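# Move the cart and paper through the door into the bay

## Task

Get the utility cart through the self-closing door and into the yellow taped bay in the next room, with each of its four wheels fully inside the tape and none touching it. The copy paper case must sit in the cart's top tray with no part of it past the tray's edges. The door has to be shut before you finish. One or both robots may be used. At the end the robots must have let go and moved away, and nothing may stay in place only because a robot holds it. A robot that falls over or is left tilted fails the task.

## Robot and tools

Robots: r1 and r2 are identical Hello Robot Stretch 3 units. Each has a differential base with two drive wheels and a small passive omni wheel at the rear, a lift that slides up a mast, and a telescoping arm that points out of the robot's right side. The gripper cannot move forward by itself, so drive the base for that. The base measures 0.33 m long by 0.34 m wide. It spins about the point between the drive wheels, 0.05 m behind its front edge. With the arm in and the wrist folded, a spin sweeps a 0.28 m radius. An unfolded, level wrist reaches past that circle.

Frames: the base frame has its origin on the floor between the drive wheels, with x forward, y left and z up. hand_pose is reported in this frame, at the spot where the closed fingertips meet. With all wrist joints at 0, that hand frame has x up, y pointing back along the arm toward the mast, and z toward the robot's rear. The odometry frame is where the base frame was when the scene began. Each robot reports only in its own frames, so use images, lidar_m, wrist_depth_mm and head_depth_mm to judge where the robots are relative to each other.

execute_actions: the argument actions is a list holding one action or none. An empty list only returns state and images. An action is an object keyed by "r1" and/or "r2". Each robot entry can contain:
- base: exactly one command. {"translate_m": d} is a straight drive of d metres, relative to where the base last measured itself, forward positive, range -1 to 1. {"rotate_rad": d} is a spin in place by d radians relative to the current heading, counter-clockwise positive, range -3.2 to 3.2. The base cannot move sideways.
- joints: absolute targets by name. These are lift_m, 0 to 1.1 (arm height); arm_m, 0 to 0.52 (extension); wrist_yaw_rad, -1.345 to 4.42 (0 points along the arm, positive swings toward the front, 3.0 folds over the base); wrist_pitch_rad, -1.57 to 0.451 (0 level, negative tips the fingertips down); wrist_roll_rad, -2.911 to 2.911 (0 means the fingers are level and side by side); gripper_m, -0.089 to 0.179 (bigger is wider; the real fingertip gap is about 0.007 m less when nearly shut and 0.025 m less when wide; below 0.007 it is zero); head_pan_rad, -3.953 to 1.73 (0 forward, positive left, -1.57 looks along the arm); and head_tilt_rad, -1.53 to 0.419 (negative looks down).
- contact_limits: {"arm_m": effort percent, 1 to 100}. The arm stops with contact_stop once its effort reaches that level, and it caps how hard the arm holds until the next action.
All motions in one action start together. No action runs longer than 15 s. An unknown key or an out-of-range number rejects the whole call. Anything you omit may still be pushing toward its earlier target. If a result reports a stop, your remaining calls in that same reply are skipped. cameras picks the images to return: r1_head_camera, r1_nav_camera, r1_wrist_camera, r2_head_camera, r2_nav_camera, r2_wrist_camera, or "all". Omitted or null returns all cameras, and [] returns none.

wait: seconds, 0 to 10. It lets the scene run with no new command and returns the same kind of state and images.

zoom_image: camera plus region [x0, y0, x1, y1] in pixels from the top-left corner, at most 504 by 504. It only works on cameras that sent full images in the latest result.

finished_scene: scene (integer). Ends the scene permanently, so call it only after the goal is met, the door has closed and the robots are clear.

Results: the "pictures" line lists the camera order. base_status and joint_status give the outcome of each motion. "done" means the motion reached its target, though for the base that can include wheel slip. "off_target" means it stopped short and may still be pushing. After "contact_stop", "time_out" or "torque_fault", the old target is dropped. A lift or arm that hits something firmly stops and goes slack until you command it again, and a slack lift can sink under load. The base, wrist and head have no contact stop. A wrist that pushes hard for several seconds switches off for 10 s. on_its_own covers joints you didn't command; its "held at" value is the held target, not the actual position. motor_effort is percent of maximum, positive toward higher values, with the peak in brackets; treat it as rough. Positive wheel effort means pushing forward. lidar_m gives 12 distances in 30-degree sectors, starting straight ahead and going counter-clockwise (4th left, 7th behind, 10th right). It scans a plane 0.17 m above the floor, covers 0.15 to 12 m, and cannot see glass or clear plastic. "-" means nothing was seen. wrist_depth_mm (45 to 1000) and head_depth_mm (280 to 4000) are 7x7 grids of median depth, listed from the top left. base_odometry counts wheel turns, so slipping shows up as travel. turned_by_wheels and turned_by_imu give the turn since the last result. base_tilt reports forward and right lean in degrees, with a fixed bias of up to about 4.

Speed: the base moves fast only when stowed, meaning lift_m below 0.30, arm_m below 0.03 and wrist_yaw_rad above 2.54. Otherwise it is slow.

Gripper: to hold something, command gripper_m below its width. To let go, command at least 0.02 more than the contact value. Neither the reading nor the status confirms a grasp.

Self-collision: only fold or unfold the wrist (yaw to 3.0) with lift_m between 0.32 and 0.95, pitch at -0.4 and roll near 0. Once folded, the lift may go down to 0.25. If yaw is below -0.4, keep pitch at -0.5 or lower.

Things to avoid: robots pressing or crashing into each other. There is no touch report, and even a few millimetres of extra driving after contact is a hard press. The two bases travel slightly different distances, up to about 2.5 cm per metre, which can tip robots that share one load. Avoid arm pushes against rigid things with the gripper above about 0.45 m, and avoid a second push after a contact stop. Don't drive while gripping or pushing something fixed, and don't snag furniture, especially when reversing. If a robot leans, back off in small steps, free the gripper, and lower lift_m to about 0.2. Also avoid dropping things, slamming, hard hits and torque faults. Loose objects may occasionally get nudged by outside forces. The scene keeps running between your calls.

Each tool is called after "Emit:" by a JSON object that holds its "name" and its "arguments".

## Session

Emit:
{"name": "execute_actions", "arguments": {"actions": []}}

Scene clock: 0.00 s.
r1.base_odometry: x=+0.000 y=+0.000 heading=+0.000 (m, m, rad; r1's odometry frame)
r1.turned_by_wheels: +0.000 (rad since the last result)
r1.turned_by_imu: +0.000 (rad since the last result)
r1.base_tilt: forward=+0.7 right=-0.7 (deg)
r1.lidar_m: 0.79 0.73 0.74 0.92 1.92 2.11 2.65 1.70 1.73 2.64 3.67 1.21
r1.head_depth_mm: 1153 1154 1152 1160 1157 1162 1163 / 1036 1037 1037 1037 1040 1043 1045 / 943 939 941 943 945 949 950 / 864 861 862 866 867 871 867 / 795 796 797 801 801 803 802 / 741 742 739 742 743 743 747 / 691 691 693 694 694 694 695
r1.base_status: not commanded
r1.joint_positions: lift_m=+0.328 arm_m=-0.002 wrist_yaw_rad=+2.875 wrist_pitch_rad=-0.557 wrist_roll_rad=+0.004 gripper_m=+0.037 head_pan_rad=-0.009 head_tilt_rad=-0.010
r1.joint_status: not commanded
r1.motor_effort: left_wheel=+1 right_wheel=+1 lift_m=+35 arm_m=+0 wrist_yaw_rad=+1 wrist_pitch_rad=+7 wrist_roll_rad=+0 gripper_m=+0 head_pan_rad=+1 head_tilt_rad=+2 (%)
r1.hand_pose: x=+0.0327 y=+0.0541 z=+0.3111 quat_wxyz=(+0.284, +0.701, +0.102, +0.647) (m; r1's base frame)
r1.wrist_depth_mm: - - - 913 744 618 540 / - - - 987 800 661 564 / 808 - 926 950 834 695 587 / 652 - 726 767 787 728 625 / 554 - 611 633 659 678 643 / 481 - - 533 552 569 596 / - - - 454 476 490 507
r2.base_odometry: x=+0.000 y=+0.000 heading=+0.000 (m, m, rad; r2's odometry frame)
r2.turned_by_wheels: +0.000 (rad since the last result)
r2.turned_by_imu: +0.000 (rad since the last result)
r2.base_tilt: forward=-1.1 right=+1.7 (deg)
r2.lidar_m: 1.45 1.41 1.50 2.14 2.26 2.36 2.71 1.62 1.72 2.58 2.52 1.91
r2.head_depth_mm: 1791 1925 1933 1980 1980 2017 2002 / 1717 1760 1780 1812 1828 1846 1876 / 1632 1641 1672 1688 1708 1735 1745 / 1545 1545 1563 1572 1603 1624 1630 / 1451 1468 1476 1485 1506 1508 1521 / 1359 1383 1389 1398 1415 1433 1434 / 1296 1301 1311 1324 1331 1354 1358
r2.base_status: not commanded
r2.joint_positions: lift_m=+0.494 arm_m=+0.001 wrist_yaw_rad=+2.991 wrist_pitch_rad=-0.483 wrist_roll_rad=-0.008 gripper_m=+0.037 head_pan_rad=+0.010 head_tilt_rad=-0.020
r2.joint_status: not commanded
r2.motor_effort: left_wheel=-1 right_wheel=+0 lift_m=+24 arm_m=-1 wrist_yaw_rad=+0 wrist_pitch_rad=+4 wrist_roll_rad=+0 gripper_m=+0 head_pan_rad=+1 head_tilt_rad=+1 (%)
r2.hand_pose: x=+0.0110 y=+0.0678 z=+0.4924 quat_wxyz=(+0.220, +0.694, +0.118, +0.675) (m; r2's base frame)
r2.wrist_depth_mm: - - - - - - - / - - - - - - - / 975 - - - - - - / 816 - 943 948 992 - - / 714 728 - 806 868 894 955 / 633 655 674 677 737 763 791 / 568 - - 632 639 681 700
pictures: r1_head_camera (sideways: a quarter turn clockwise sets it upright), r1_nav_camera (sideways: a quarter turn counterclockwise sets it upright), r1_wrist_camera, r2_head_camera (sideways: a quarter turn clockwise sets it upright), r2_nav_camera (sideways: a quarter turn counterclockwise sets it upright), r2_wrist_camera
Images, in order (width x height): r1_head_camera 896x504, r1_nav_camera 672x504, r1_wrist_camera 644x364, r2_head_camera 896x504, r2_nav_camera 672x504, r2_wrist_camera 644x364.

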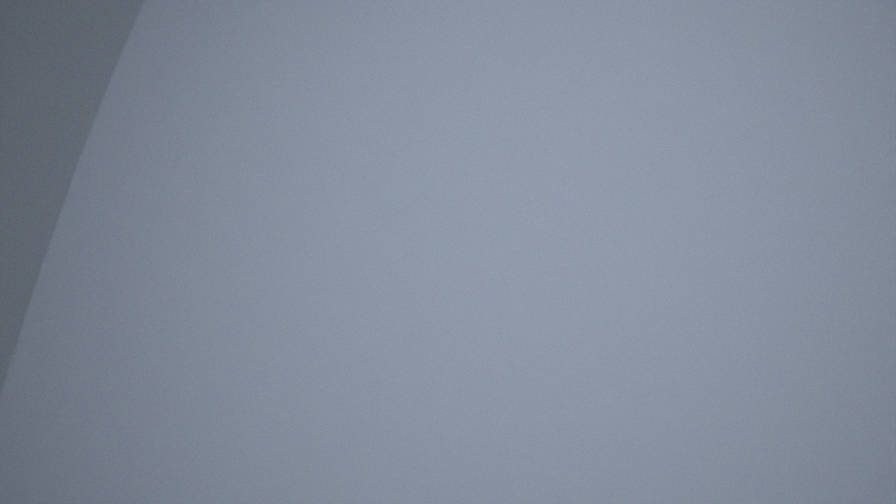

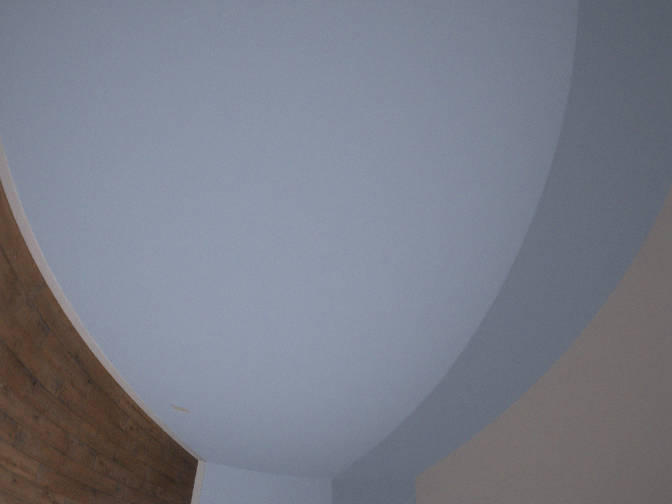

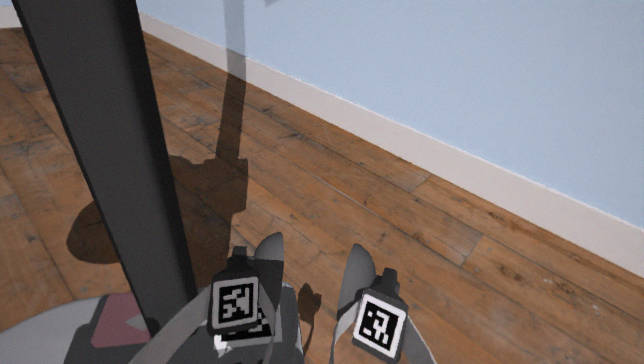

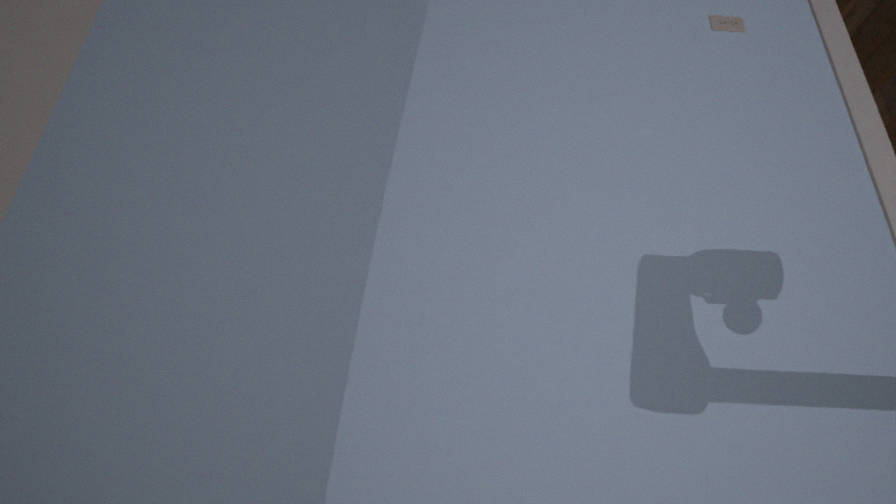

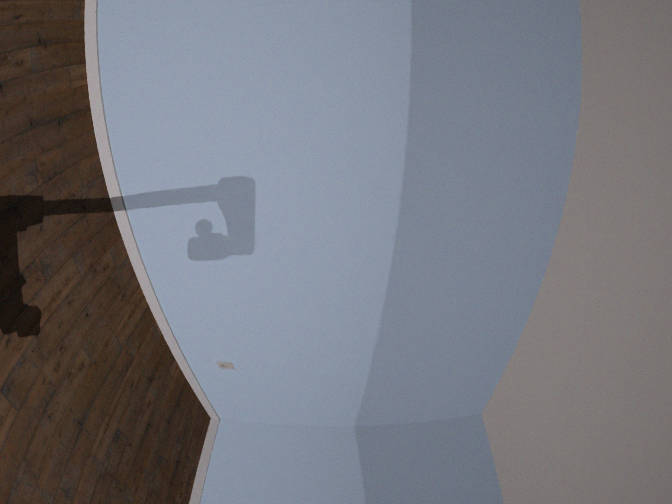

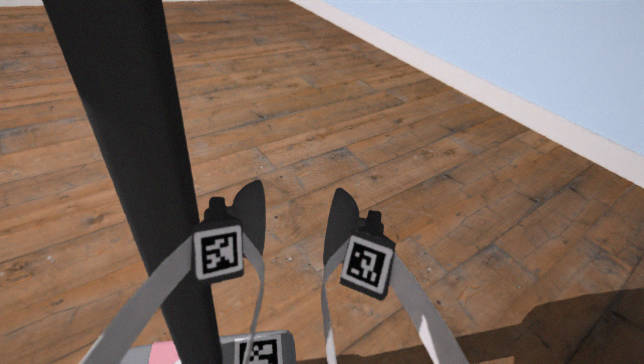

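Emit:
{"name": "execute_actions", "arguments": {"actions": [{"r1":{"joints":{"head_pan_rad":-2.45,"head_tilt_rad":-0.4,"lift_m":0.27,"wrist_pitch_rad":-0.4}},"r2":{"joints":{"head_pan_rad":-2.6,"head_tilt_rad":-0.4,"lift_m":0.27,"wrist_pitch_rad":-0.4}}}], "cameras": ["r1_head_camera","r1_nav_camera","r2_head_camera","r2_nav_camera"]}}

Scene clock: 7.47 s.
r1.base_odometry: x=+0.000 y=+0.000 heading=+0.000 (m, m, rad; r1's odometry frame)
r1.turned_by_wheels: +0.000 (rad since the last result)
r1.turned_by_imu: -0.002 (rad since the last result)
r1.base_tilt: forward=+0.6 right=-0.7 (deg)
r1.lidar_m: 0.79 0.73 0.74 0.92 1.91 2.11 2.65 1.70 1.73 2.64 3.65 1.21
r1.head_depth_mm: 3325 3638 3925 2870 2084 1614 1319 / 3358 3607 3865 2945 2103 1620 1323 / 3397 3630 3892 2998 2124 1644 1337 / 3368 3673 3855 2230 2020 1657 1344 / 3356 3569 1841 2261 2025 1673 1354 / 3420 3631 1859 2163 2087 1684 1371 / 3446 3703 3870 3028 2216 1700 1372
r1.base_status: not commanded
r1.joint_positions: lift_m=+0.270 arm_m=-0.002 wrist_yaw_rad=+2.875 wrist_pitch_rad=-0.421 wrist_roll_rad=+0.004 gripper_m=+0.037 head_pan_rad=-2.443 head_tilt_rad=-0.395
r1.joint_status: all done
r1.motor_effort: left_wheel=+1(1) right_wheel=+1(1) lift_m=+25(32) arm_m=+0(0) wrist_yaw_rad=+1(1) wrist_pitch_rad=+11(11) wrist_roll_rad=+0(0) gripper_m=+0(0) head_pan_rad=-3(36) head_tilt_rad=-2(27) (%)
r1.hand_pose: x=+0.0378 y=+0.0727 z=+0.2823 quat_wxyz=(+0.239, +0.706, +0.054, +0.664) (m; r1's base frame)
r1.wrist_depth_mm: - - - 913 737 621 534 / - - - 965 765 649 550 / 923 - - - 807 672 573 / 698 760 798 853 842 706 597 / 556 - 637 659 699 696 617 / 470 - - 527 568 587 601 / - - - 445 473 487 502
r2.base_odometry: x=+0.000 y=+0.000 heading=+0.000 (m, m, rad; r2's odometry frame)
r2.turned_by_wheels: +0.000 (rad since the last result)
r2.turned_by_imu: +0.001 (rad since the last result)
r2.base_tilt: forward=-1.1 right=+1.8 (deg)
r2.lidar_m: 1.45 1.41 1.49 2.13 2.26 2.36 2.71 1.62 1.72 2.57 2.52 1.91
r2.head_depth_mm: 3752 3972 - 3755 2368 1770 1399 / 3763 - - 3604 2358 1746 1388 / 3793 - - 3521 2331 1735 1377 / 3848 - - 3445 2285 1726 1369 / 3856 - 2238 2177 2056 1695 1354 / 3873 - 1742 2142 2070 1671 1346 / 3994 - - 2881 2041 1662 1327
r2.base_status: not commanded
r2.joint_positions: lift_m=+0.271 arm_m=+0.001 wrist_yaw_rad=+2.991 wrist_pitch_rad=-0.422 wrist_roll_rad=-0.008 gripper_m=+0.037 head_pan_rad=-2.593 head_tilt_rad=-0.395
r2.joint_status: all done
r2.motor_effort: left_wheel=-1(2) right_wheel=+0(0) lift_m=+11(22) arm_m=-1(0) wrist_yaw_rad=+0(1) wrist_pitch_rad=+6(7) wrist_roll_rad=+0(0) gripper_m=+0(0) head_pan_rad=-5(45) head_tilt_rad=-2(20) (%)
r2.hand_pose: x=+0.0122 y=+0.0759 z=+0.2824 quat_wxyz=(+0.199, +0.698, +0.097, +0.681) (m; r2's base frame)
r2.wrist_depth_mm: - - - - - - - / 858 - - - - - - / 686 - 801 845 902 968 - / 570 - 645 667 713 756 814 / 485 494 - 557 590 612 652 / - - - 469 498 513 545 / - - - 419 427 448 464
pictures: r1_head_camera (sideways: a quarter turn clockwise sets it upright), r1_nav_camera (sideways: a quarter turn counterclockwise sets it upright), r2_head_camera (sideways: a quarter turn clockwise sets it upright), r2_nav_camera (sideways: a quarter turn counterclockwise sets it upright)
Images, in order (width x height): r1_head_camera 896x504, r1_nav_camera 672x504, r2_head_camera 896x504, r2_nav_camera 672x504.

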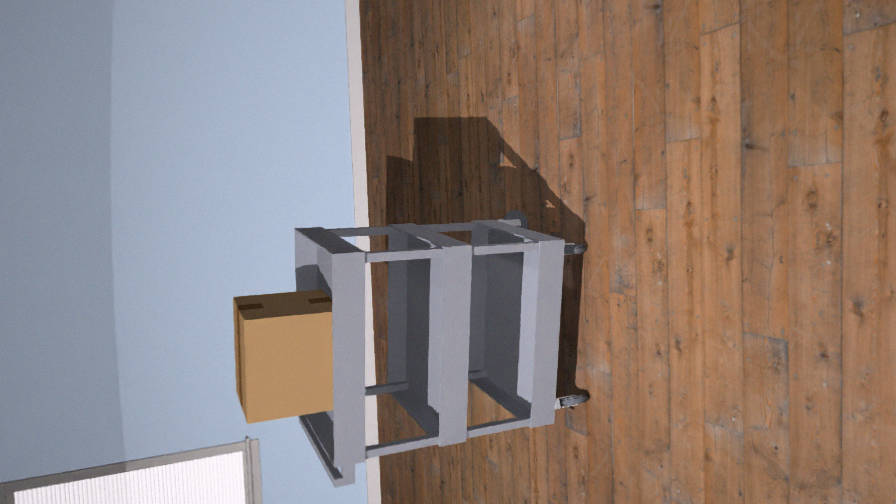

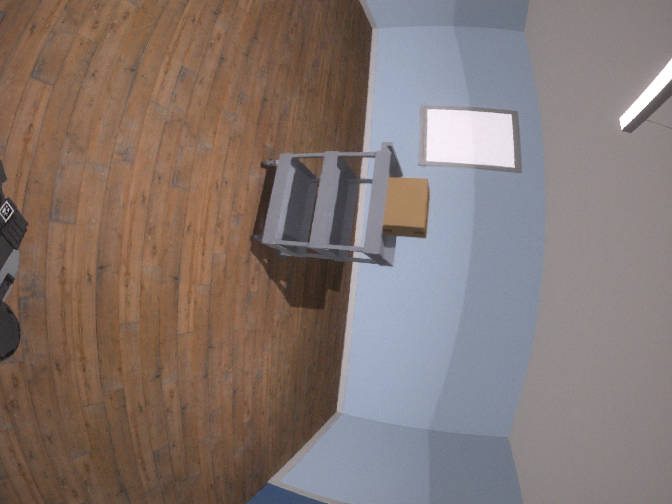

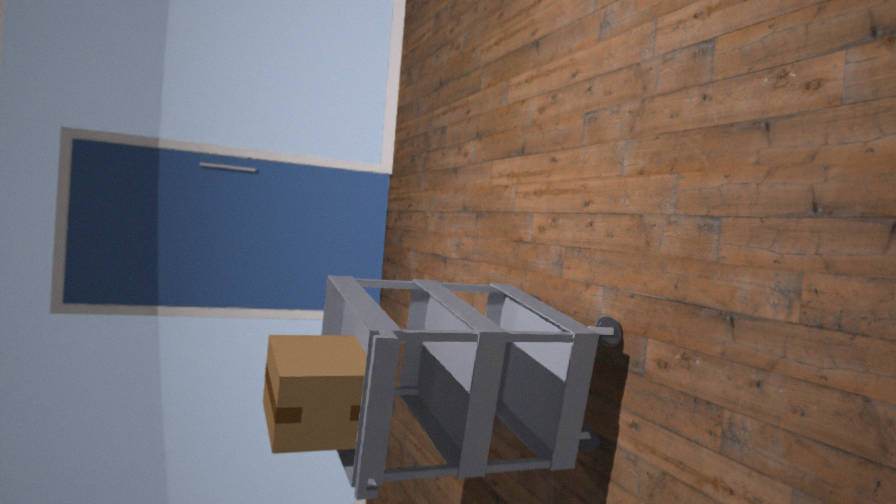

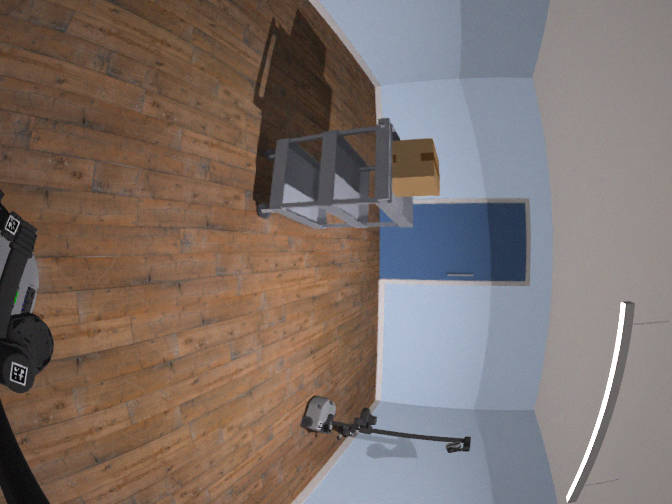

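Emit:
{"name": "execute_actions", "arguments": {"actions": [{"r1":{"base":{"rotate_rad":-3.1},"joints":{"head_pan_rad":-0.5,"head_tilt_rad":-0.3}}}], "cameras": []}}

Emit:
{"name": "execute_actions", "arguments": {"actions": [{"r1":{"base":{"translate_m":1}}}], "cameras": ["r1_head_camera","r1_nav_camera"]}}

Scene clock: 18.30 s.
r1.base_odometry: x=+0.000 y=+0.000 heading=-3.100 (m, m, rad; r1's odometry frame)
r1.turned_by_wheels: -3.100 (rad since the last result)
r1.turned_by_imu: -3.100 (rad since the last result)
r1.base_tilt: forward=+0.7 right=-0.7 (deg)
r1.lidar_m: 2.74 1.70 1.75 2.70 3.66 1.14 0.78 0.73 0.74 0.96 2.09 2.13
r1.head_depth_mm: 1722 1831 1945 2059 2161 1759 1410 / 1810 1916 2034 2174 2262 1783 1422 / 1887 1999 2140 2298 2357 1810 1421 / 1969 2102 2252 2417 2459 1805 1434 / 2063 2214 2364 2580 2468 1830 1456 / 2182 2349 2510 2751 2481 1854 1461 / 2276 2468 2671 2930 2540 1868 1467
r1.base_status: done
r1.joint_positions: lift_m=+0.270 arm_m=-0.002 wrist_yaw_rad=+2.875 wrist_pitch_rad=-0.421 wrist_roll_rad=+0.004 gripper_m=+0.037 head_pan_rad=-0.507 head_tilt_rad=-0.310
r1.joint_status: all done
r1.motor_effort: left_wheel=+3(9) right_wheel=-2(9) lift_m=+25(25) arm_m=-1(1) wrist_yaw_rad=+1(1) wrist_pitch_rad=+12(12) wrist_roll_rad=+0(0) gripper_m=+0(0) head_pan_rad=+3(37) head_tilt_rad=+4(18) (%)
r1.hand_pose: x=+0.0378 y=+0.0727 z=+0.2823 quat_wxyz=(+0.239, +0.706, +0.054, +0.664) (m; r1's base frame)
r1.wrist_depth_mm: - - - - - - - / - - - - - - - / 915 - - - - - - / 689 760 803 862 923 - - / 562 - 635 669 697 739 795 / 470 - - 534 569 582 619 / - - - 445 474 492 507
r2.base_odometry: x=+0.000 y=+0.000 heading=+0.000 (m, m, rad; r2's odometry frame)
r2.turned_by_wheels: +0.000 (rad since the last result)
r2.turned_by_imu: +0.001 (rad since the last result)
r2.base_tilt: forward=-1.1 right=+1.8 (deg)
r2.lidar_m: 1.45 1.42 1.49 2.14 2.26 2.35 2.59 1.62 1.72 2.58 2.51 1.91
r2.head_depth_mm: 3775 - - 3680 2383 1764 1395 / 3785 - - 3618 2363 1745 1370 / 3824 - - 3529 2334 1730 1367 / 3759 - - 3483 2310 1713 1362 / 3896 - 2238 2165 2077 1698 1346 / 3885 - 1738 2129 2074 1677 1339 / 3977 - - 2870 2068 1658 1342
r2.base_status: not commanded
r2.joint_positions: lift_m=+0.271 arm_m=+0.001 wrist_yaw_rad=+2.991 wrist_pitch_rad=-0.422 wrist_roll_rad=-0.008 gripper_m=+0.037 head_pan_rad=-2.593 head_tilt_rad=-0.395
r2.joint_status: not commanded
r2.motor_effort: left_wheel=-1(1) right_wheel=+0(0) lift_m=+11(11) arm_m=+0(0) wrist_yaw_rad=+0(1) wrist_pitch_rad=+6(6) wrist_roll_rad=+0(0) gripper_m=+0(0) head_pan_rad=-4(5) head_tilt_rad=-2(2) (%)
r2.hand_pose: x=+0.0122 y=+0.0759 z=+0.2824 quat_wxyz=(+0.199, +0.698, +0.097, +0.681) (m; r2's base frame)
r2.wrist_depth_mm: - - - - - - - / 858 - - - - - - / 677 - 791 820 886 977 - / 564 - 638 676 711 762 806 / 489 494 - 553 594 623 646 / - - - 467 496 516 544 / - - - 422 428 450 466
pictures: none
No camera images: the call's "cameras" was empty. Leave "cameras" out to get every camera's image.

Scene clock: 23.40 s.
r1.base_odometry: x=-0.999 y=-0.042 heading=-3.100 (m, m, rad; r1's odometry frame)
r1.turned_by_wheels: +0.000 (rad since the last result)
r1.turned_by_imu: +0.002 (rad since the last result)
r1.base_tilt: forward=+0.6 right=-0.8 (deg)
r1.lidar_m: 2.00 3.16 1.10 1.17 4.25 2.40 1.65 1.55 1.58 1.62 1.52 1.54
r1.head_depth_mm: 1245 1322 1399 1491 1609 1694 1413 / 1310 1375 1465 1579 1694 1749 1425 / 1358 1454 1546 1667 1806 1807 1432 / 1428 1525 1641 1767 1915 1828 1446 / 1490 1593 1729 1879 2038 1831 1453 / 1572 1696 1833 1999 2159 1847 1467 / 1656 1789 1946 2142 2312 1866 1471
r1.base_status: done
r1.joint_positions: lift_m=+0.270 arm_m=-0.002 wrist_yaw_rad=+2.875 wrist_pitch_rad=-0.420 wrist_roll_rad=+0.004 gripper_m=+0.037 head_pan_rad=-0.507 head_tilt_rad=-0.309
r1.joint_status: not commanded
r1.motor_effort: left_wheel=+2(9) right_wheel=-1(5) lift_m=+26(26) arm_m=-1(0) wrist_yaw_rad=+0(0) wrist_pitch_rad=+11(11) wrist_roll_rad=+0(0) gripper_m=+0(0) head_pan_rad=+3(4) head_tilt_rad=+5(6) (%)
r1.hand_pose: x=+0.0378 y=+0.0728 z=+0.2825 quat_wxyz=(+0.239, +0.706, +0.054, +0.665) (m; r1's base frame)
r1.wrist_depth_mm: - - - - - - - / - - - - - - - / 932 - - - - - - / 693 774 796 851 907 985 - / 555 - 633 666 698 741 789 / 470 - - 527 569 587 623 / - - - 444 474 488 508
r2.base_odometry: x=+0.000 y=+0.000 heading=+0.000 (m, m, rad; r2's odometry frame)
r2.turned_by_wheels: +0.000 (rad since the last result)
r2.turned_by_imu: +0.001 (rad since the last result)
r2.base_tilt: forward=-1.1 right=+1.8 (deg)
r2.lidar_m: 1.44 1.41 1.50 2.13 2.26 2.36 2.78 1.62 1.72 2.58 2.52 1.90
r2.head_depth_mm: 3692 3981 - 3431 2367 1762 1400 / 3790 - - 3329 2355 1734 1389 / 3808 - - 3562 2322 1740 1363 / 3819 - - 3441 2291 1716 1367 / 3923 - 2215 2154 2063 1683 1345 / 3830 - 1734 2148 2096 1672 1336 / 3870 - - 2879 2028 1666 1329
r2.base_status: not commanded
r2.joint_positions: lift_m=+0.271 arm_m=+0.001 wrist_yaw_rad=+2.991 wrist_pitch_rad=-0.422 wrist_roll_rad=-0.008 gripper_m=+0.037 head_pan_rad=-2.593 head_tilt_rad=-0.395
r2.joint_status: not commanded
r2.motor_effort: left_wheel=-1(1) right_wheel=+0(0) lift_m=+11(11) arm_m=+0(0) wrist_yaw_rad=+0(0) wrist_pitch_rad=+6(6) wrist_roll_rad=+0(0) gripper_m=+0(1) head_pan_rad=-4(4) head_tilt_rad=-2(2) (%)
r2.hand_pose: x=+0.0122 y=+0.0759 z=+0.2824 quat_wxyz=(+0.199, +0.698, +0.097, +0.681) (m; r2's base frame)
r2.wrist_depth_mm: - - - - - - - / 854 - - - - - - / 682 - 794 830 927 991 - / 572 - 630 685 710 743 809 / 484 500 - 558 588 611 649 / - - - 471 504 514 539 / - - - 421 426 449 464
pictures: r1_head_camera (sideways: a quarter turn clockwise sets it upright), r1_nav_camera (sideways: a quarter turn counterclockwise sets it upright)
Images, in order (width x height): r1_head_camera 896x504, r1_nav_camera 672x504.

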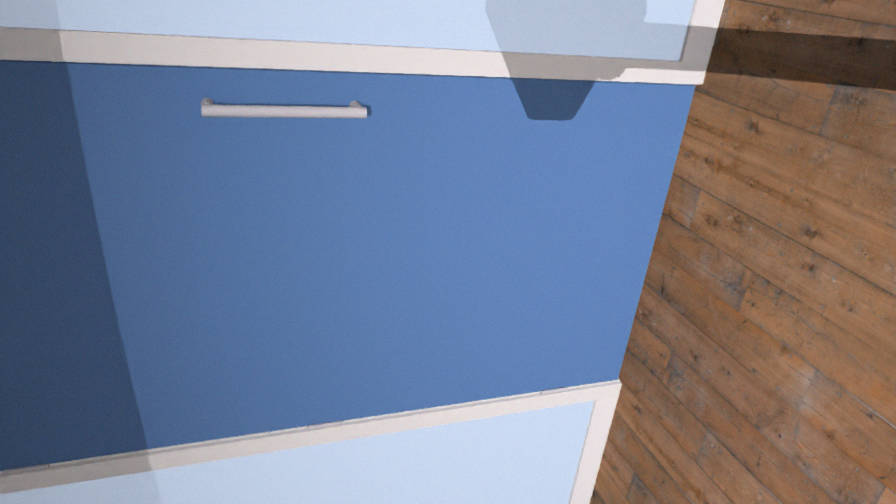

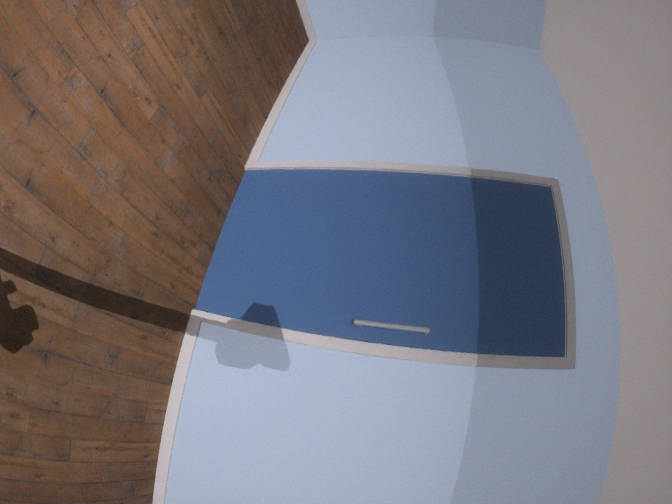

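Emit:
{"name": "execute_actions", "arguments": {"actions": [{"r1":{"base":{"rotate_rad":-0.312}},"r2":{"base":{"rotate_rad":-2.94},"joints":{"head_pan_rad":0,"head_tilt_rad":-0.6}}}], "cameras": []}}

Emit:
{"name": "execute_actions", "arguments": {"actions": [{"r1":{"base":{"translate_m":0.74}},"r2":{"base":{"translate_m":1}}}], "cameras": []}}

Emit:
{"name": "execute_actions", "arguments": {"actions": [{"r1":{"base":{"rotate_rad":0.92},"joints":{"lift_m":0.9,"head_pan_rad":-1.57}},"r2":{"base":{"translate_m":1}}}], "cameras": []}}

Emit:
{"name": "execute_actions", "arguments": {"actions": [{"r1":{"joints":{"wrist_yaw_rad":0,"gripper_m":0.15}},"r2":{"base":{"translate_m":1}}}], "cameras": []}}

Emit:
{"name": "execute_actions", "arguments": {"actions": [{"r1":{"joints":{"wrist_pitch_rad":0,"arm_m":0.2}},"r2":{"base":{"translate_m":0.9}}}], "cameras": ["r1_head_camera","r1_wrist_camera","r2_nav_camera"]}}

Scene clock: 55.93 s.
r1.base_odometry: x=-0.999 y=-0.042 heading=+2.871 (m, m, rad; r1's odometry frame)
r1.turned_by_wheels: -0.312 (rad since the last result)
r1.turned_by_imu: -0.313 (rad since the last result)
r1.base_tilt: forward=+0.6 right=-0.7 (deg)
r1.lidar_m: 1.66 2.52 3.16 1.10 1.58 4.04 1.96 1.56 1.55 1.68 1.54 1.52
r1.head_depth_mm: 1242 1323 1399 1505 1616 1713 1411 / 1258 1338 1427 1524 1633 1723 1421 / 1273 1356 1450 1550 1677 1748 1427 / 1296 1378 1464 1575 1689 1778 1443 / 1311 1398 1485 1614 1752 1809 1455 / 1324 1421 1533 1642 1773 1855 1471 / 1351 1449 1558 1664 1811 1852 1468
r1.base_status: done
r1.joint_positions: lift_m=+0.270 arm_m=-0.002 wrist_yaw_rad=+2.875 wrist_pitch_rad=-0.420 wrist_roll_rad=+0.004 gripper_m=+0.037 head_pan_rad=-0.507 head_tilt_rad=-0.309
r1.joint_status: not commanded
r1.motor_effort: left_wheel=+3(7) right_wheel=-1(9) lift_m=+25(26) arm_m=-1(1) wrist_yaw_rad=+0(0) wrist_pitch_rad=+11(11) wrist_roll_rad=+0(0) gripper_m=+0(0) head_pan_rad=+4(3) head_tilt_rad=+5(5) (%)
r1.hand_pose: x=+0.0378 y=+0.0728 z=+0.2825 quat_wxyz=(+0.239, +0.706, +0.054, +0.665) (m; r1's base frame)
r1.wrist_depth_mm: - - - - - - - / - - - - - - - / 917 - - - - - - / 695 777 809 862 935 - - / 559 - 638 675 704 735 796 / 471 - - 526 567 586 615 / - - - 447 471 489 503
r2.base_odometry: x=+0.000 y=+0.000 heading=-2.940 (m, m, rad; r2's odometry frame)
r2.turned_by_wheels: -2.940 (rad since the last result)
r2.turned_by_imu: -2.881 (rad since the last result)
r2.base_tilt: forward=-1.1 right=+1.8 (deg)
r2.lidar_m: 2.78 1.62 2.90 2.52 2.52 1.63 1.42 1.42 1.65 2.24 2.23 2.60
r2.head_depth_mm: 3509 3616 3474 2458 1857 1477 1227 / - - 3546 2428 1836 1463 1226 / 3943 - 3494 2365 1819 1449 1214 / 3788 - 3035 2336 1796 1447 1206 / 3838 - 3166 2316 1760 1426 1199 / 3679 - 3306 2296 1761 1419 1191 / 3573 - 3058 2202 1731 1399 1184
r2.base_status: done
r2.joint_positions: lift_m=+0.271 arm_m=+0.001 wrist_yaw_rad=+2.991 wrist_pitch_rad=-0.422 wrist_roll_rad=-0.008 gripper_m=+0.037 head_pan_rad=-0.007 head_tilt_rad=-0.593
r2.joint_status: all done
r2.motor_effort: left_wheel=+2(14) right_wheel=-1(4) lift_m=+11(11) arm_m=-1(0) wrist_yaw_rad=-1(0) wrist_pitch_rad=+7(6) wrist_roll_rad=+0(0) gripper_m=+0(0) head_pan_rad=+4(47) head_tilt_rad=-2(15) (%)
r2.hand_pose: x=+0.0122 y=+0.0759 z=+0.2825 quat_wxyz=(+0.199, +0.698, +0.097, +0.681) (m; r2's base frame)
r2.wrist_depth_mm: - - - - - - - / 850 - - - - - - / 685 - 776 840 896 967 - / 573 - 636 673 696 759 801 / 486 498 - 562 592 602 654 / - - - 468 504 520 537 / - - - 420 426 449 465
pictures: none
No camera images: the call's "cameras" was empty. Leave "cameras" out to get every camera's image.

Scene clock: 61.10 s.
r1.base_odometry: x=-1.712 y=+0.156 heading=+2.871 (m, m, rad; r1's odometry frame)
r1.turned_by_wheels: +0.000 (rad since the last result)
r1.turned_by_imu: +0.001 (rad since the last result)
r1.base_tilt: forward=+0.7 right=-0.7 (deg)
r1.lidar_m: 1.02 1.55 2.74 2.97 1.44 2.44 2.52 2.01 1.99 1.19 0.93 0.94
r1.head_depth_mm: 748 792 843 896 968 1047 1148 / 762 802 857 919 996 1081 1173 / 773 821 878 939 1013 1105 1207 / 784 834 893 957 1036 1123 1228 / 795 846 905 977 1054 1146 1263 / 806 857 921 991 1074 1178 1288 / 819 876 940 1010 1094 1202 1324
r1.base_status: done
r1.joint_positions: lift_m=+0.270 arm_m=-0.002 wrist_yaw_rad=+2.875 wrist_pitch_rad=-0.420 wrist_roll_rad=+0.004 gripper_m=+0.037 head_pan_rad=-0.507 head_tilt_rad=-0.309
r1.joint_status: not commanded
r1.motor_effort: left_wheel=+2(7) right_wheel=-1(6) lift_m=+26(25) arm_m=-1(1) wrist_yaw_rad=+0(0) wrist_pitch_rad=+11(11) wrist_roll_rad=+0(0) gripper_m=+0(1) head_pan_rad=+4(4) head_tilt_rad=+5(5) (%)
r1.hand_pose: x=+0.0378 y=+0.0728 z=+0.2825 quat_wxyz=(+0.239, +0.706, +0.054, +0.665) (m; r1's base frame)
r1.wrist_depth_mm: - - - - - - - / - - - - - - - / 916 - - - - - - / 703 770 805 849 925 - - / 558 - 632 666 699 740 792 / 474 - - 526 569 591 611 / - - - 445 473 487 509
r2.base_odometry: x=-0.980 y=-0.200 heading=-2.940 (m, m, rad; r2's odometry frame)
r2.turned_by_wheels: +0.000 (rad since the last result)
r2.turned_by_imu: +0.000 (rad since the last result)
r2.base_tilt: forward=-1.0 right=+1.8 (deg)
r2.lidar_m: 2.46 0.98 0.83 2.76 2.77 2.73 2.38 2.38 2.28 1.99 1.99 2.32
r2.head_depth_mm: 3028 3207 3157 2460 1847 1489 1237 / 3133 3580 3600 2396 1847 1472 1222 / 3081 3541 3509 2380 1804 1457 1213 / 3043 3333 3473 2386 1794 1436 1200 / 2940 3250 3384 2325 1781 1426 1195 / 2842 3143 3064 2267 1754 1419 1183 / 2712 3062 2832 2273 1742 1410 1177
r2.base_status: done
r2.joint_positions: lift_m=+0.271 arm_m=+0.001 wrist_yaw_rad=+2.991 wrist_pitch_rad=-0.421 wrist_roll_rad=-0.008 gripper_m=+0.037 head_pan_rad=-0.007 head_tilt_rad=-0.594
r2.joint_status: not commanded
r2.motor_effort: left_wheel=+2(12) right_wheel=-1(3) lift_m=+11(11) arm_m=+0(0) wrist_yaw_rad=+0(0) wrist_pitch_rad=+6(7) wrist_roll_rad=+0(0) gripper_m=+0(0) head_pan_rad=+4(4) head_tilt_rad=-2(3) (%)
r2.hand_pose: x=+0.0123 y=+0.0760 z=+0.2826 quat_wxyz=(+0.199, +0.698, +0.097, +0.681) (m; r2's base frame)
r2.wrist_depth_mm: - - - - - - - / 862 - - - - 858 962 / 688 - 793 841 906 952 - / 573 - 648 674 705 753 807 / 488 496 - 550 586 614 646 / - - - 466 501 517 550 / - - - 418 426 450 467
pictures: none
No camera images: the call's "cameras" was empty. Leave "cameras" out to get every camera's image.

Scene clock: 67.67 s.
r1.base_odometry: x=-1.712 y=+0.156 heading=-2.492 (m, m, rad; r1's odometry frame)
r1.turned_by_wheels: +0.920 (rad since the last result)
r1.turned_by_imu: +0.918 (rad since the last result)
r1.base_tilt: forward=+0.7 right=-0.7 (deg)
r1.lidar_m: 2.74 2.85 1.32 1.50 2.82 2.06 2.00 1.33 0.97 0.94 0.98 1.32
r1.head_depth_mm: 776 827 882 944 1019 1095 1207 / 770 821 877 945 1009 1099 1199 / 779 823 877 937 1018 1108 1205 / 781 832 883 949 1019 1110 1213 / 783 832 887 950 1024 1110 1216 / 781 835 887 951 1024 1111 1218 / 784 832 889 956 1026 1118 1219
r1.base_status: done
r1.joint_positions: lift_m=+0.900 arm_m=-0.002 wrist_yaw_rad=+2.875 wrist_pitch_rad=-0.420 wrist_roll_rad=+0.004 gripper_m=+0.037 head_pan_rad=-1.563 head_tilt_rad=-0.309
r1.joint_status: all done
r1.motor_effort: left_wheel=+0(5) right_wheel=+2(10) lift_m=+44(48) arm_m=-1(1) wrist_yaw_rad=+0(0) wrist_pitch_rad=+11(11) wrist_roll_rad=+0(0) gripper_m=-1(0) head_pan_rad=-3(35) head_tilt_rad=+4(5) (%)
r1.hand_pose: x=+0.0378 y=+0.0728 z=+0.9119 quat_wxyz=(+0.238, +0.706, +0.054, +0.665) (m; r1's base frame)
r1.wrist_depth_mm: - - - - - - - / - - - - - - - / - - - - - - - / - - - - - - - / - - - - - - - / - - - - - - - / - - - - - - -
r2.base_odometry: x=-1.959 y=-0.401 heading=-2.940 (m, m, rad; r2's odometry frame)
r2.turned_by_wheels: +0.000 (rad since the last result)
r2.turned_by_imu: +0.001 (rad since the last result)
r2.base_tilt: forward=-1.1 right=+1.8 (deg)
r2.lidar_m: 2.46 1.38 2.87 0.72 0.73 3.50 3.34 3.32 2.00 1.74 1.74 2.03
r2.head_depth_mm: 2326 2582 2824 2482 1839 1484 1229 / 2294 2565 2935 2436 1826 1463 1229 / 2210 2503 2784 2379 1808 1456 1214 / 2147 2424 2695 2351 1794 1437 1207 / 2088 2355 2613 2292 1765 1436 1202 / 2042 2274 2510 2297 1748 1416 1190 / 1956 2186 2502 1888 1669 1402 1183
r2.base_status: done
r2.joint_positions: lift_m=+0.271 arm_m=+0.001 wrist_yaw_rad=+2.991 wrist_pitch_rad=-0.421 wrist_roll_rad=-0.008 gripper_m=+0.037 head_pan_rad=-0.007 head_tilt_rad=-0.594
r2.joint_status: not commanded
r2.motor_effort: left_wheel=+1(12) right_wheel=-1(5) lift_m=+11(11) arm_m=+0(1) wrist_yaw_rad=+0(0) wrist_pitch_rad=+6(6) wrist_roll_rad=+0(0) gripper_m=+0(1) head_pan_rad=+5(4) head_tilt_rad=-2(3) (%)
r2.hand_pose: x=+0.0123 y=+0.0760 z=+0.2826 quat_wxyz=(+0.199, +0.698, +0.096, +0.681) (m; r2's base frame)
r2.wrist_depth_mm: 606 - 740 - - - - / 812 - 932 - - - - / 682 - 781 831 898 969 - / 574 - 644 679 703 748 821 / 488 493 - 560 592 622 654 / - - - 471 505 514 540 / - - - 419 428 449 464
pictures: none
No camera images: the call's "cameras" was empty. Leave "cameras" out to get every camera's image.

Scene clock: 72.83 s.
r1.base_odometry: x=-1.712 y=+0.156 heading=-2.492 (m, m, rad; r1's odometry frame)
r1.turned_by_wheels: +0.000 (rad since the last result)
r1.turned_by_imu: -0.001 (rad since the last result)
r1.base_tilt: forward=+0.6 right=-0.8 (deg)
r1.lidar_m: 2.74 2.85 1.32 4.81 0.72 2.07 1.99 1.33 0.97 0.94 0.97 1.32
r1.head_depth_mm: 776 823 882 943 1018 1099 1183 / 770 817 874 942 1014 1099 1174 / 779 819 877 938 1020 1102 1176 / 780 830 888 951 1022 1108 1195 / 782 829 886 952 1021 1113 1194 / 781 832 890 946 1022 1113 1217 / 785 832 886 952 1022 1116 1214
r1.base_status: not commanded
r1.joint_positions: lift_m=+0.900 arm_m=-0.002 wrist_yaw_rad=+0.003 wrist_pitch_rad=-0.420 wrist_roll_rad=+0.004 gripper_m=+0.150 head_pan_rad=-1.563 head_tilt_rad=-0.309
r1.joint_status: all done
r1.motor_effort: left_wheel=+0(0) right_wheel=+2(2) lift_m=+45(45) arm_m=-1(1) wrist_yaw_rad=-3(4) wrist_pitch_rad=+11(11) wrist_roll_rad=+0(0) gripper_m=+1(84) head_pan_rad=-2(2) head_tilt_rad=+4(5) (%)
r1.hand_pose: x=-0.0208 y=-0.3675 z=+0.9119 quat_wxyz=(+0.691, +0.148, -0.692, -0.147) (m; r1's base frame)
r1.wrist_depth_mm: 667 649 639 625 607 606 586 / 727 705 697 672 657 650 627 / 792 764 739 729 703 692 674 / 863 847 814 791 769 760 738 / 940 908 885 858 841 816 786 / - - - 964 927 874 885 / - - - - - - 978
r2.base_odometry: x=-2.939 y=-0.602 heading=-2.940 (m, m, rad; r2's odometry frame)
r2.turned_by_wheels: +0.000 (rad since the last result)
r2.turned_by_imu: +0.000 (rad since the last result)
r2.base_tilt: forward=-1.0 right=+1.7 (deg)
r2.lidar_m: 1.50 1.50 0.59 3.08 1.32 1.17 4.28 2.96 1.72 1.49 1.50 1.73
r2.head_depth_mm: 1388 1573 1795 2083 1836 1479 1236 / 1358 1517 1727 2025 1818 1467 1223 / 1313 1485 1661 1926 1822 1449 1215 / 1288 1428 1607 1857 1772 1435 1204 / 1250 1391 1571 1780 1764 1437 1202 / 1212 1342 1525 1731 1754 1419 1184 / 1187 1309 1470 1662 1733 1401 1181
r2.base_status: done
r2.joint_positions: lift_m=+0.271 arm_m=+0.001 wrist_yaw_rad=+2.991 wrist_pitch_rad=-0.421 wrist_roll_rad=-0.008 gripper_m=+0.037 head_pan_rad=-0.007 head_tilt_rad=-0.594
r2.joint_status: not commanded
r2.motor_effort: left_wheel=+1(12) right_wheel=-1(4) lift_m=+11(11) arm_m=-1(1) wrist_yaw_rad=+0(1) wrist_pitch_rad=+6(6) wrist_roll_rad=+0(0) gripper_m=+0(1) head_pan_rad=+4(4) head_tilt_rad=-2(3) (%)
r2.hand_pose: x=+0.0123 y=+0.0760 z=+0.2826 quat_wxyz=(+0.199, +0.698, +0.096, +0.681) (m; r2's base frame)
r2.wrist_depth_mm: - - - - - - - / 872 - - - 706 - - / 678 - 788 803 618 618 - / 580 - 646 686 646 618 797 / 488 488 - 559 583 614 654 / - - - 471 499 516 543 / - - - 425 425 446 465
pictures: none
No camera images: the call's "cameras" was empty. Leave "cameras" out to get every camera's image.

Scene clock: 77.67 s.
r1.base_odometry: x=-1.712 y=+0.156 heading=-2.492 (m, m, rad; r1's odometry frame)
r1.turned_by_wheels: +0.000 (rad since the last result)
r1.turned_by_imu: -0.001 (rad since the last result)
r1.base_tilt: forward=+0.6 right=-0.7 (deg)
r1.lidar_m: 2.75 2.85 1.32 4.82 2.81 2.07 1.99 0.62 0.97 0.94 0.97 1.32
r1.head_depth_mm: 776 825 880 941 996 - 1222 / 772 819 877 941 - - 1216 / 779 821 877 937 987 - 1225 / 779 829 885 949 1015 1112 1207 / 780 830 884 956 1029 1108 1213 / 782 835 884 952 1029 1111 1214 / 781 829 890 956 1028 1111 1218
r1.base_status: not commanded
r1.joint_positions: lift_m=+0.900 arm_m=+0.200 wrist_yaw_rad=+0.002 wrist_pitch_rad=-0.023 wrist_roll_rad=+0.004 gripper_m=+0.150 head_pan_rad=-1.563 head_tilt_rad=-0.309
r1.joint_status: all done
r1.motor_effort: left_wheel=+0(0) right_wheel=+2(2) lift_m=+44(45) arm_m=+6(8) wrist_yaw_rad=-1(3) wrist_pitch_rad=+13(13) wrist_roll_rad=+0(0) gripper_m=+0(0) head_pan_rad=-3(3) head_tilt_rad=+4(5) (%)
r1.hand_pose: x=-0.0209 y=-0.6002 z=+1.0083 quat_wxyz=(+0.706, +0.009, -0.708, -0.008) (m; r1's base frame)
r1.wrist_depth_mm: 493 491 483 480 474 473 472 / 501 493 494 487 474 482 474 / 511 506 502 495 492 487 484 / 517 513 508 506 497 496 491 / 526 519 514 513 504 507 498 / 537 - 528 521 513 509 506 / 547 541 530 531 524 - 519
r2.base_odometry: x=-3.821 y=-0.782 heading=-2.940 (m, m, rad; r2's odometry frame)
r2.turned_by_wheels: +0.000 (rad since the last result)
r2.turned_by_imu: +0.000 (rad since the last result)
r2.base_tilt: forward=-1.0 right=+1.7 (deg)
r2.lidar_m: 0.63 0.63 0.74 1.30 0.76 0.77 5.16 2.51 1.46 1.27 1.25 0.73
r2.head_depth_mm: 557 628 717 834 1005 1255 1225 / 543 608 689 802 954 1180 1226 / 527 588 668 770 908 1116 1209 / 513 573 645 740 869 1051 1184 / 500 555 624 714 831 995 1150 / 487 539 603 685 796 945 1120 / 474 524 585 662 762 902 1096
r2.base_status: done
r2.joint_positions: lift_m=+0.271 arm_m=+0.001 wrist_yaw_rad=+2.991 wrist_pitch_rad=-0.421 wrist_roll_rad=-0.008 gripper_m=+0.037 head_pan_rad=-0.007 head_tilt_rad=-0.594
r2.joint_status: not commanded
r2.motor_effort: left_wheel=+2(12) right_wheel=-1(2) lift_m=+11(12) arm_m=-1(0) wrist_yaw_rad=+0(0) wrist_pitch_rad=+6(6) wrist_roll_rad=+0(0) gripper_m=+0(0) head_pan_rad=+4(3) head_tilt_rad=-2(2) (%)
r2.hand_pose: x=+0.0123 y=+0.0760 z=+0.2826 quat_wxyz=(+0.199, +0.698, +0.096, +0.681) (m; r2's base frame)
r2.wrist_depth_mm: - - - - 934 676 540 / 514 - - - 938 696 554 / 506 - 787 834 851 704 566 / 532 - 645 673 718 700 582 / 484 490 - 556 588 613 583 / - - - 466 500 519 540 / - - - 422 425 448 471
pictures: r1_head_camera (sideways: a quarter turn clockwise sets it upright), r1_wrist_camera, r2_nav_camera (sideways: a quarter turn counterclockwise sets it upright)
Images, in order (width x height): r1_head_camera 896x504, r1_wrist_camera 644x364, r2_nav_camera 672x504.

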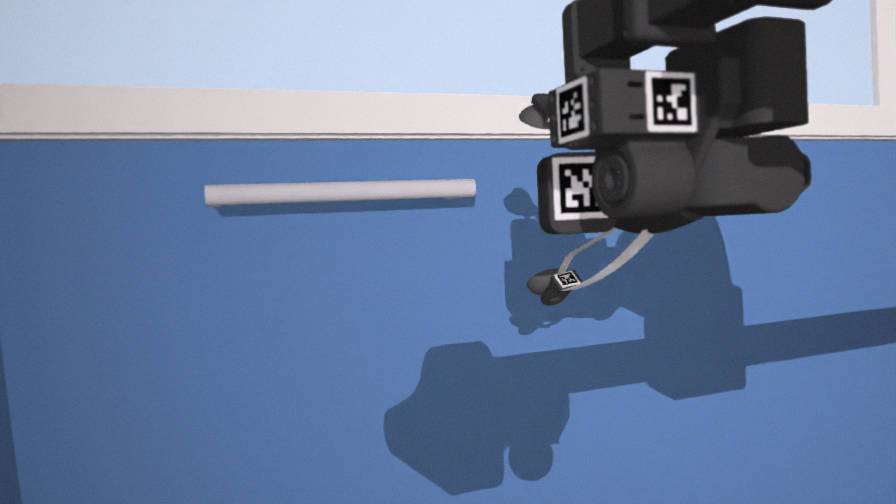

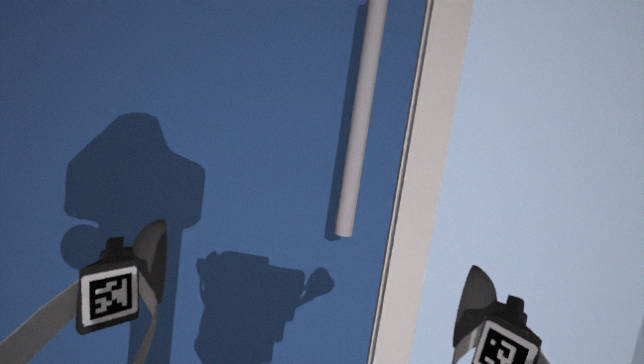

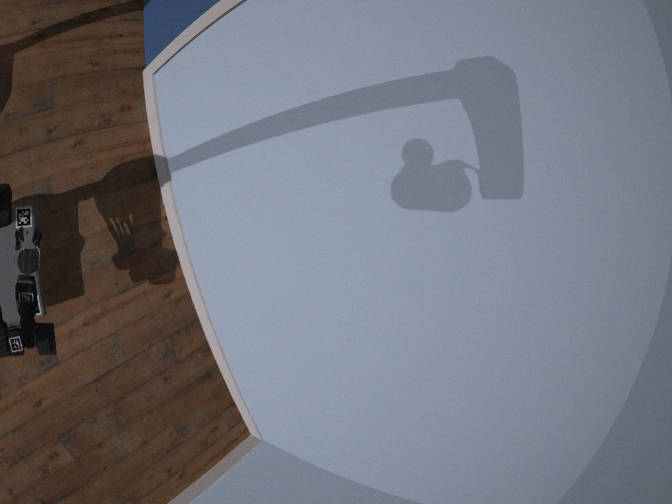

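Emit:
{"name": "execute_actions", "arguments": {"actions": [{"r1":{"base":{"translate_m":-0.035},"joints":{"lift_m":0.98,"arm_m":0.47}},"r2":{"base":{"translate_m":0.38}}}], "cameras": ["r1_head_camera","r1_wrist_camera"]}}

Scene clock: 85.43 s.
r1.base_odometry: x=-1.684 y=+0.177 heading=-2.492 (m, m, rad; r1's odometry frame)
r1.turned_by_wheels: +0.000 (rad since the last result)
r1.turned_by_imu: -0.002 (rad since the last result)
r1.base_tilt: forward=+0.7 right=-0.7 (deg)
r1.lidar_m: 2.78 2.89 1.34 4.80 2.77 2.03 1.95 0.88 0.88 0.93 0.98 1.32
r1.head_depth_mm: 774 823 883 - 1021 1104 1206 / 774 822 866 951 1017 1099 1203 / 777 827 871 967 1022 1108 1209 / 778 821 876 956 1024 1109 1211 / 781 831 887 950 1024 1107 1213 / 780 831 888 950 1027 1113 1215 / 781 829 888 952 1027 1115 1216
r1.base_status: done
r1.joint_positions: lift_m=+0.980 arm_m=+0.470 wrist_yaw_rad=+0.002 wrist_pitch_rad=-0.023 wrist_roll_rad=+0.004 gripper_m=+0.150 head_pan_rad=-1.563 head_tilt_rad=-0.309
r1.joint_status: all done
r1.motor_effort: left_wheel=+0(3) right_wheel=+3(3) lift_m=+45(46) arm_m=+6(7) wrist_yaw_rad=-1(1) wrist_pitch_rad=+12(12) wrist_roll_rad=+0(0) gripper_m=-1(0) head_pan_rad=-3(3) head_tilt_rad=+6(5) (%)
r1.hand_pose: x=-0.0210 y=-0.8702 z=+1.0885 quat_wxyz=(+0.706, +0.009, -0.708, -0.008) (m; r1's base frame)
r1.wrist_depth_mm: 225 223 221 218 218 204 214 / 229 226 226 155 222 207 218 / 232 230 228 162 225 210 221 / 236 234 232 162 229 213 224 / 240 238 236 166 232 218 228 / 243 - 241 236 235 232 232 / 250 248 244 171 239 - 236
r2.base_odometry: x=-4.193 y=-0.858 heading=-2.939 (m, m, rad; r2's odometry frame)
r2.turned_by_wheels: +0.000 (rad since the last result)
r2.turned_by_imu: +0.001 (rad since the last result)
r2.base_tilt: forward=-1.1 right=+1.8 (deg)
r2.lidar_m: 0.27 0.27 0.31 0.55 3.56 1.00 2.69 2.33 1.36 1.18 0.53 0.31
r2.head_depth_mm: - - - 309 371 465 622 / - - - 300 353 436 571 / - - - 293 336 410 528 / - - - 287 321 388 492 / - - - - 307 368 459 / - - - - 299 350 431 / - - - - 293 333 407
r2.base_status: done
r2.joint_positions: lift_m=+0.271 arm_m=+0.001 wrist_yaw_rad=+2.991 wrist_pitch_rad=-0.421 wrist_roll_rad=-0.008 gripper_m=+0.037 head_pan_rad=-0.007 head_tilt_rad=-0.594
r2.joint_status: not commanded
r2.motor_effort: left_wheel=+1(11) right_wheel=-1(4) lift_m=+12(12) arm_m=+0(0) wrist_yaw_rad=+0(1) wrist_pitch_rad=+6(6) wrist_roll_rad=+0(0) gripper_m=+0(0) head_pan_rad=+3(4) head_tilt_rad=-3(2) (%)
r2.hand_pose: x=+0.0123 y=+0.0760 z=+0.2826 quat_wxyz=(+0.199, +0.698, +0.096, +0.681) (m; r2's base frame)
r2.wrist_depth_mm: - - - 603 398 297 237 / 851 - 985 647 414 304 241 / 682 - 775 666 427 314 247 / 578 - 642 627 444 319 250 / 493 491 - 553 441 331 256 / - - - 468 415 338 261 / - - - 421 419 346 267
pictures: r1_head_camera (sideways: a quarter turn clockwise sets it upright), r1_wrist_camera
Images, in order (width x height): r1_head_camera 896x504, r1_wrist_camera 644x364.

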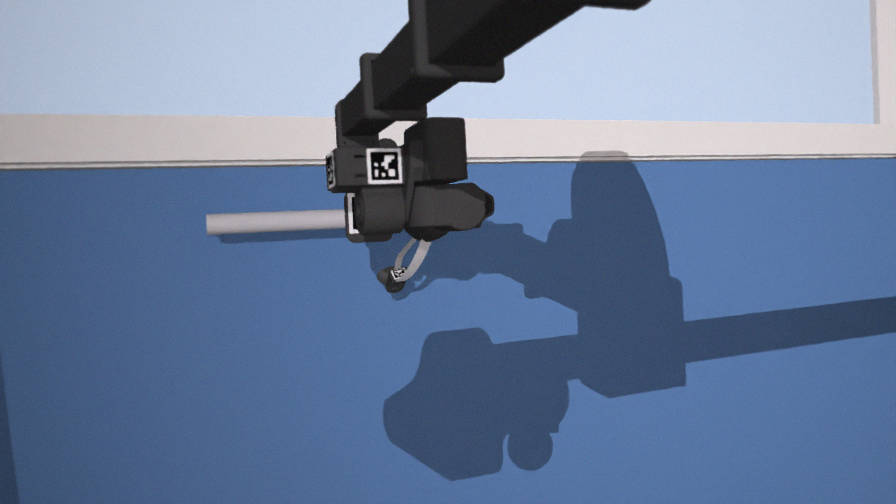

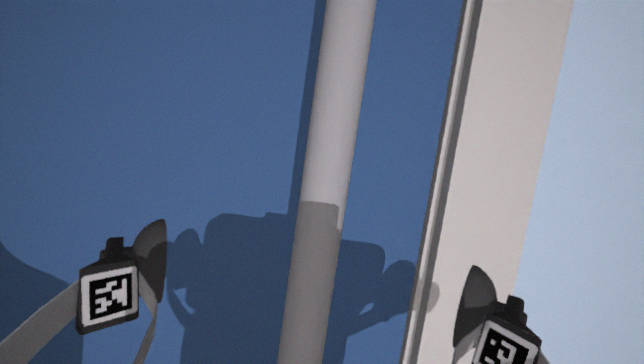

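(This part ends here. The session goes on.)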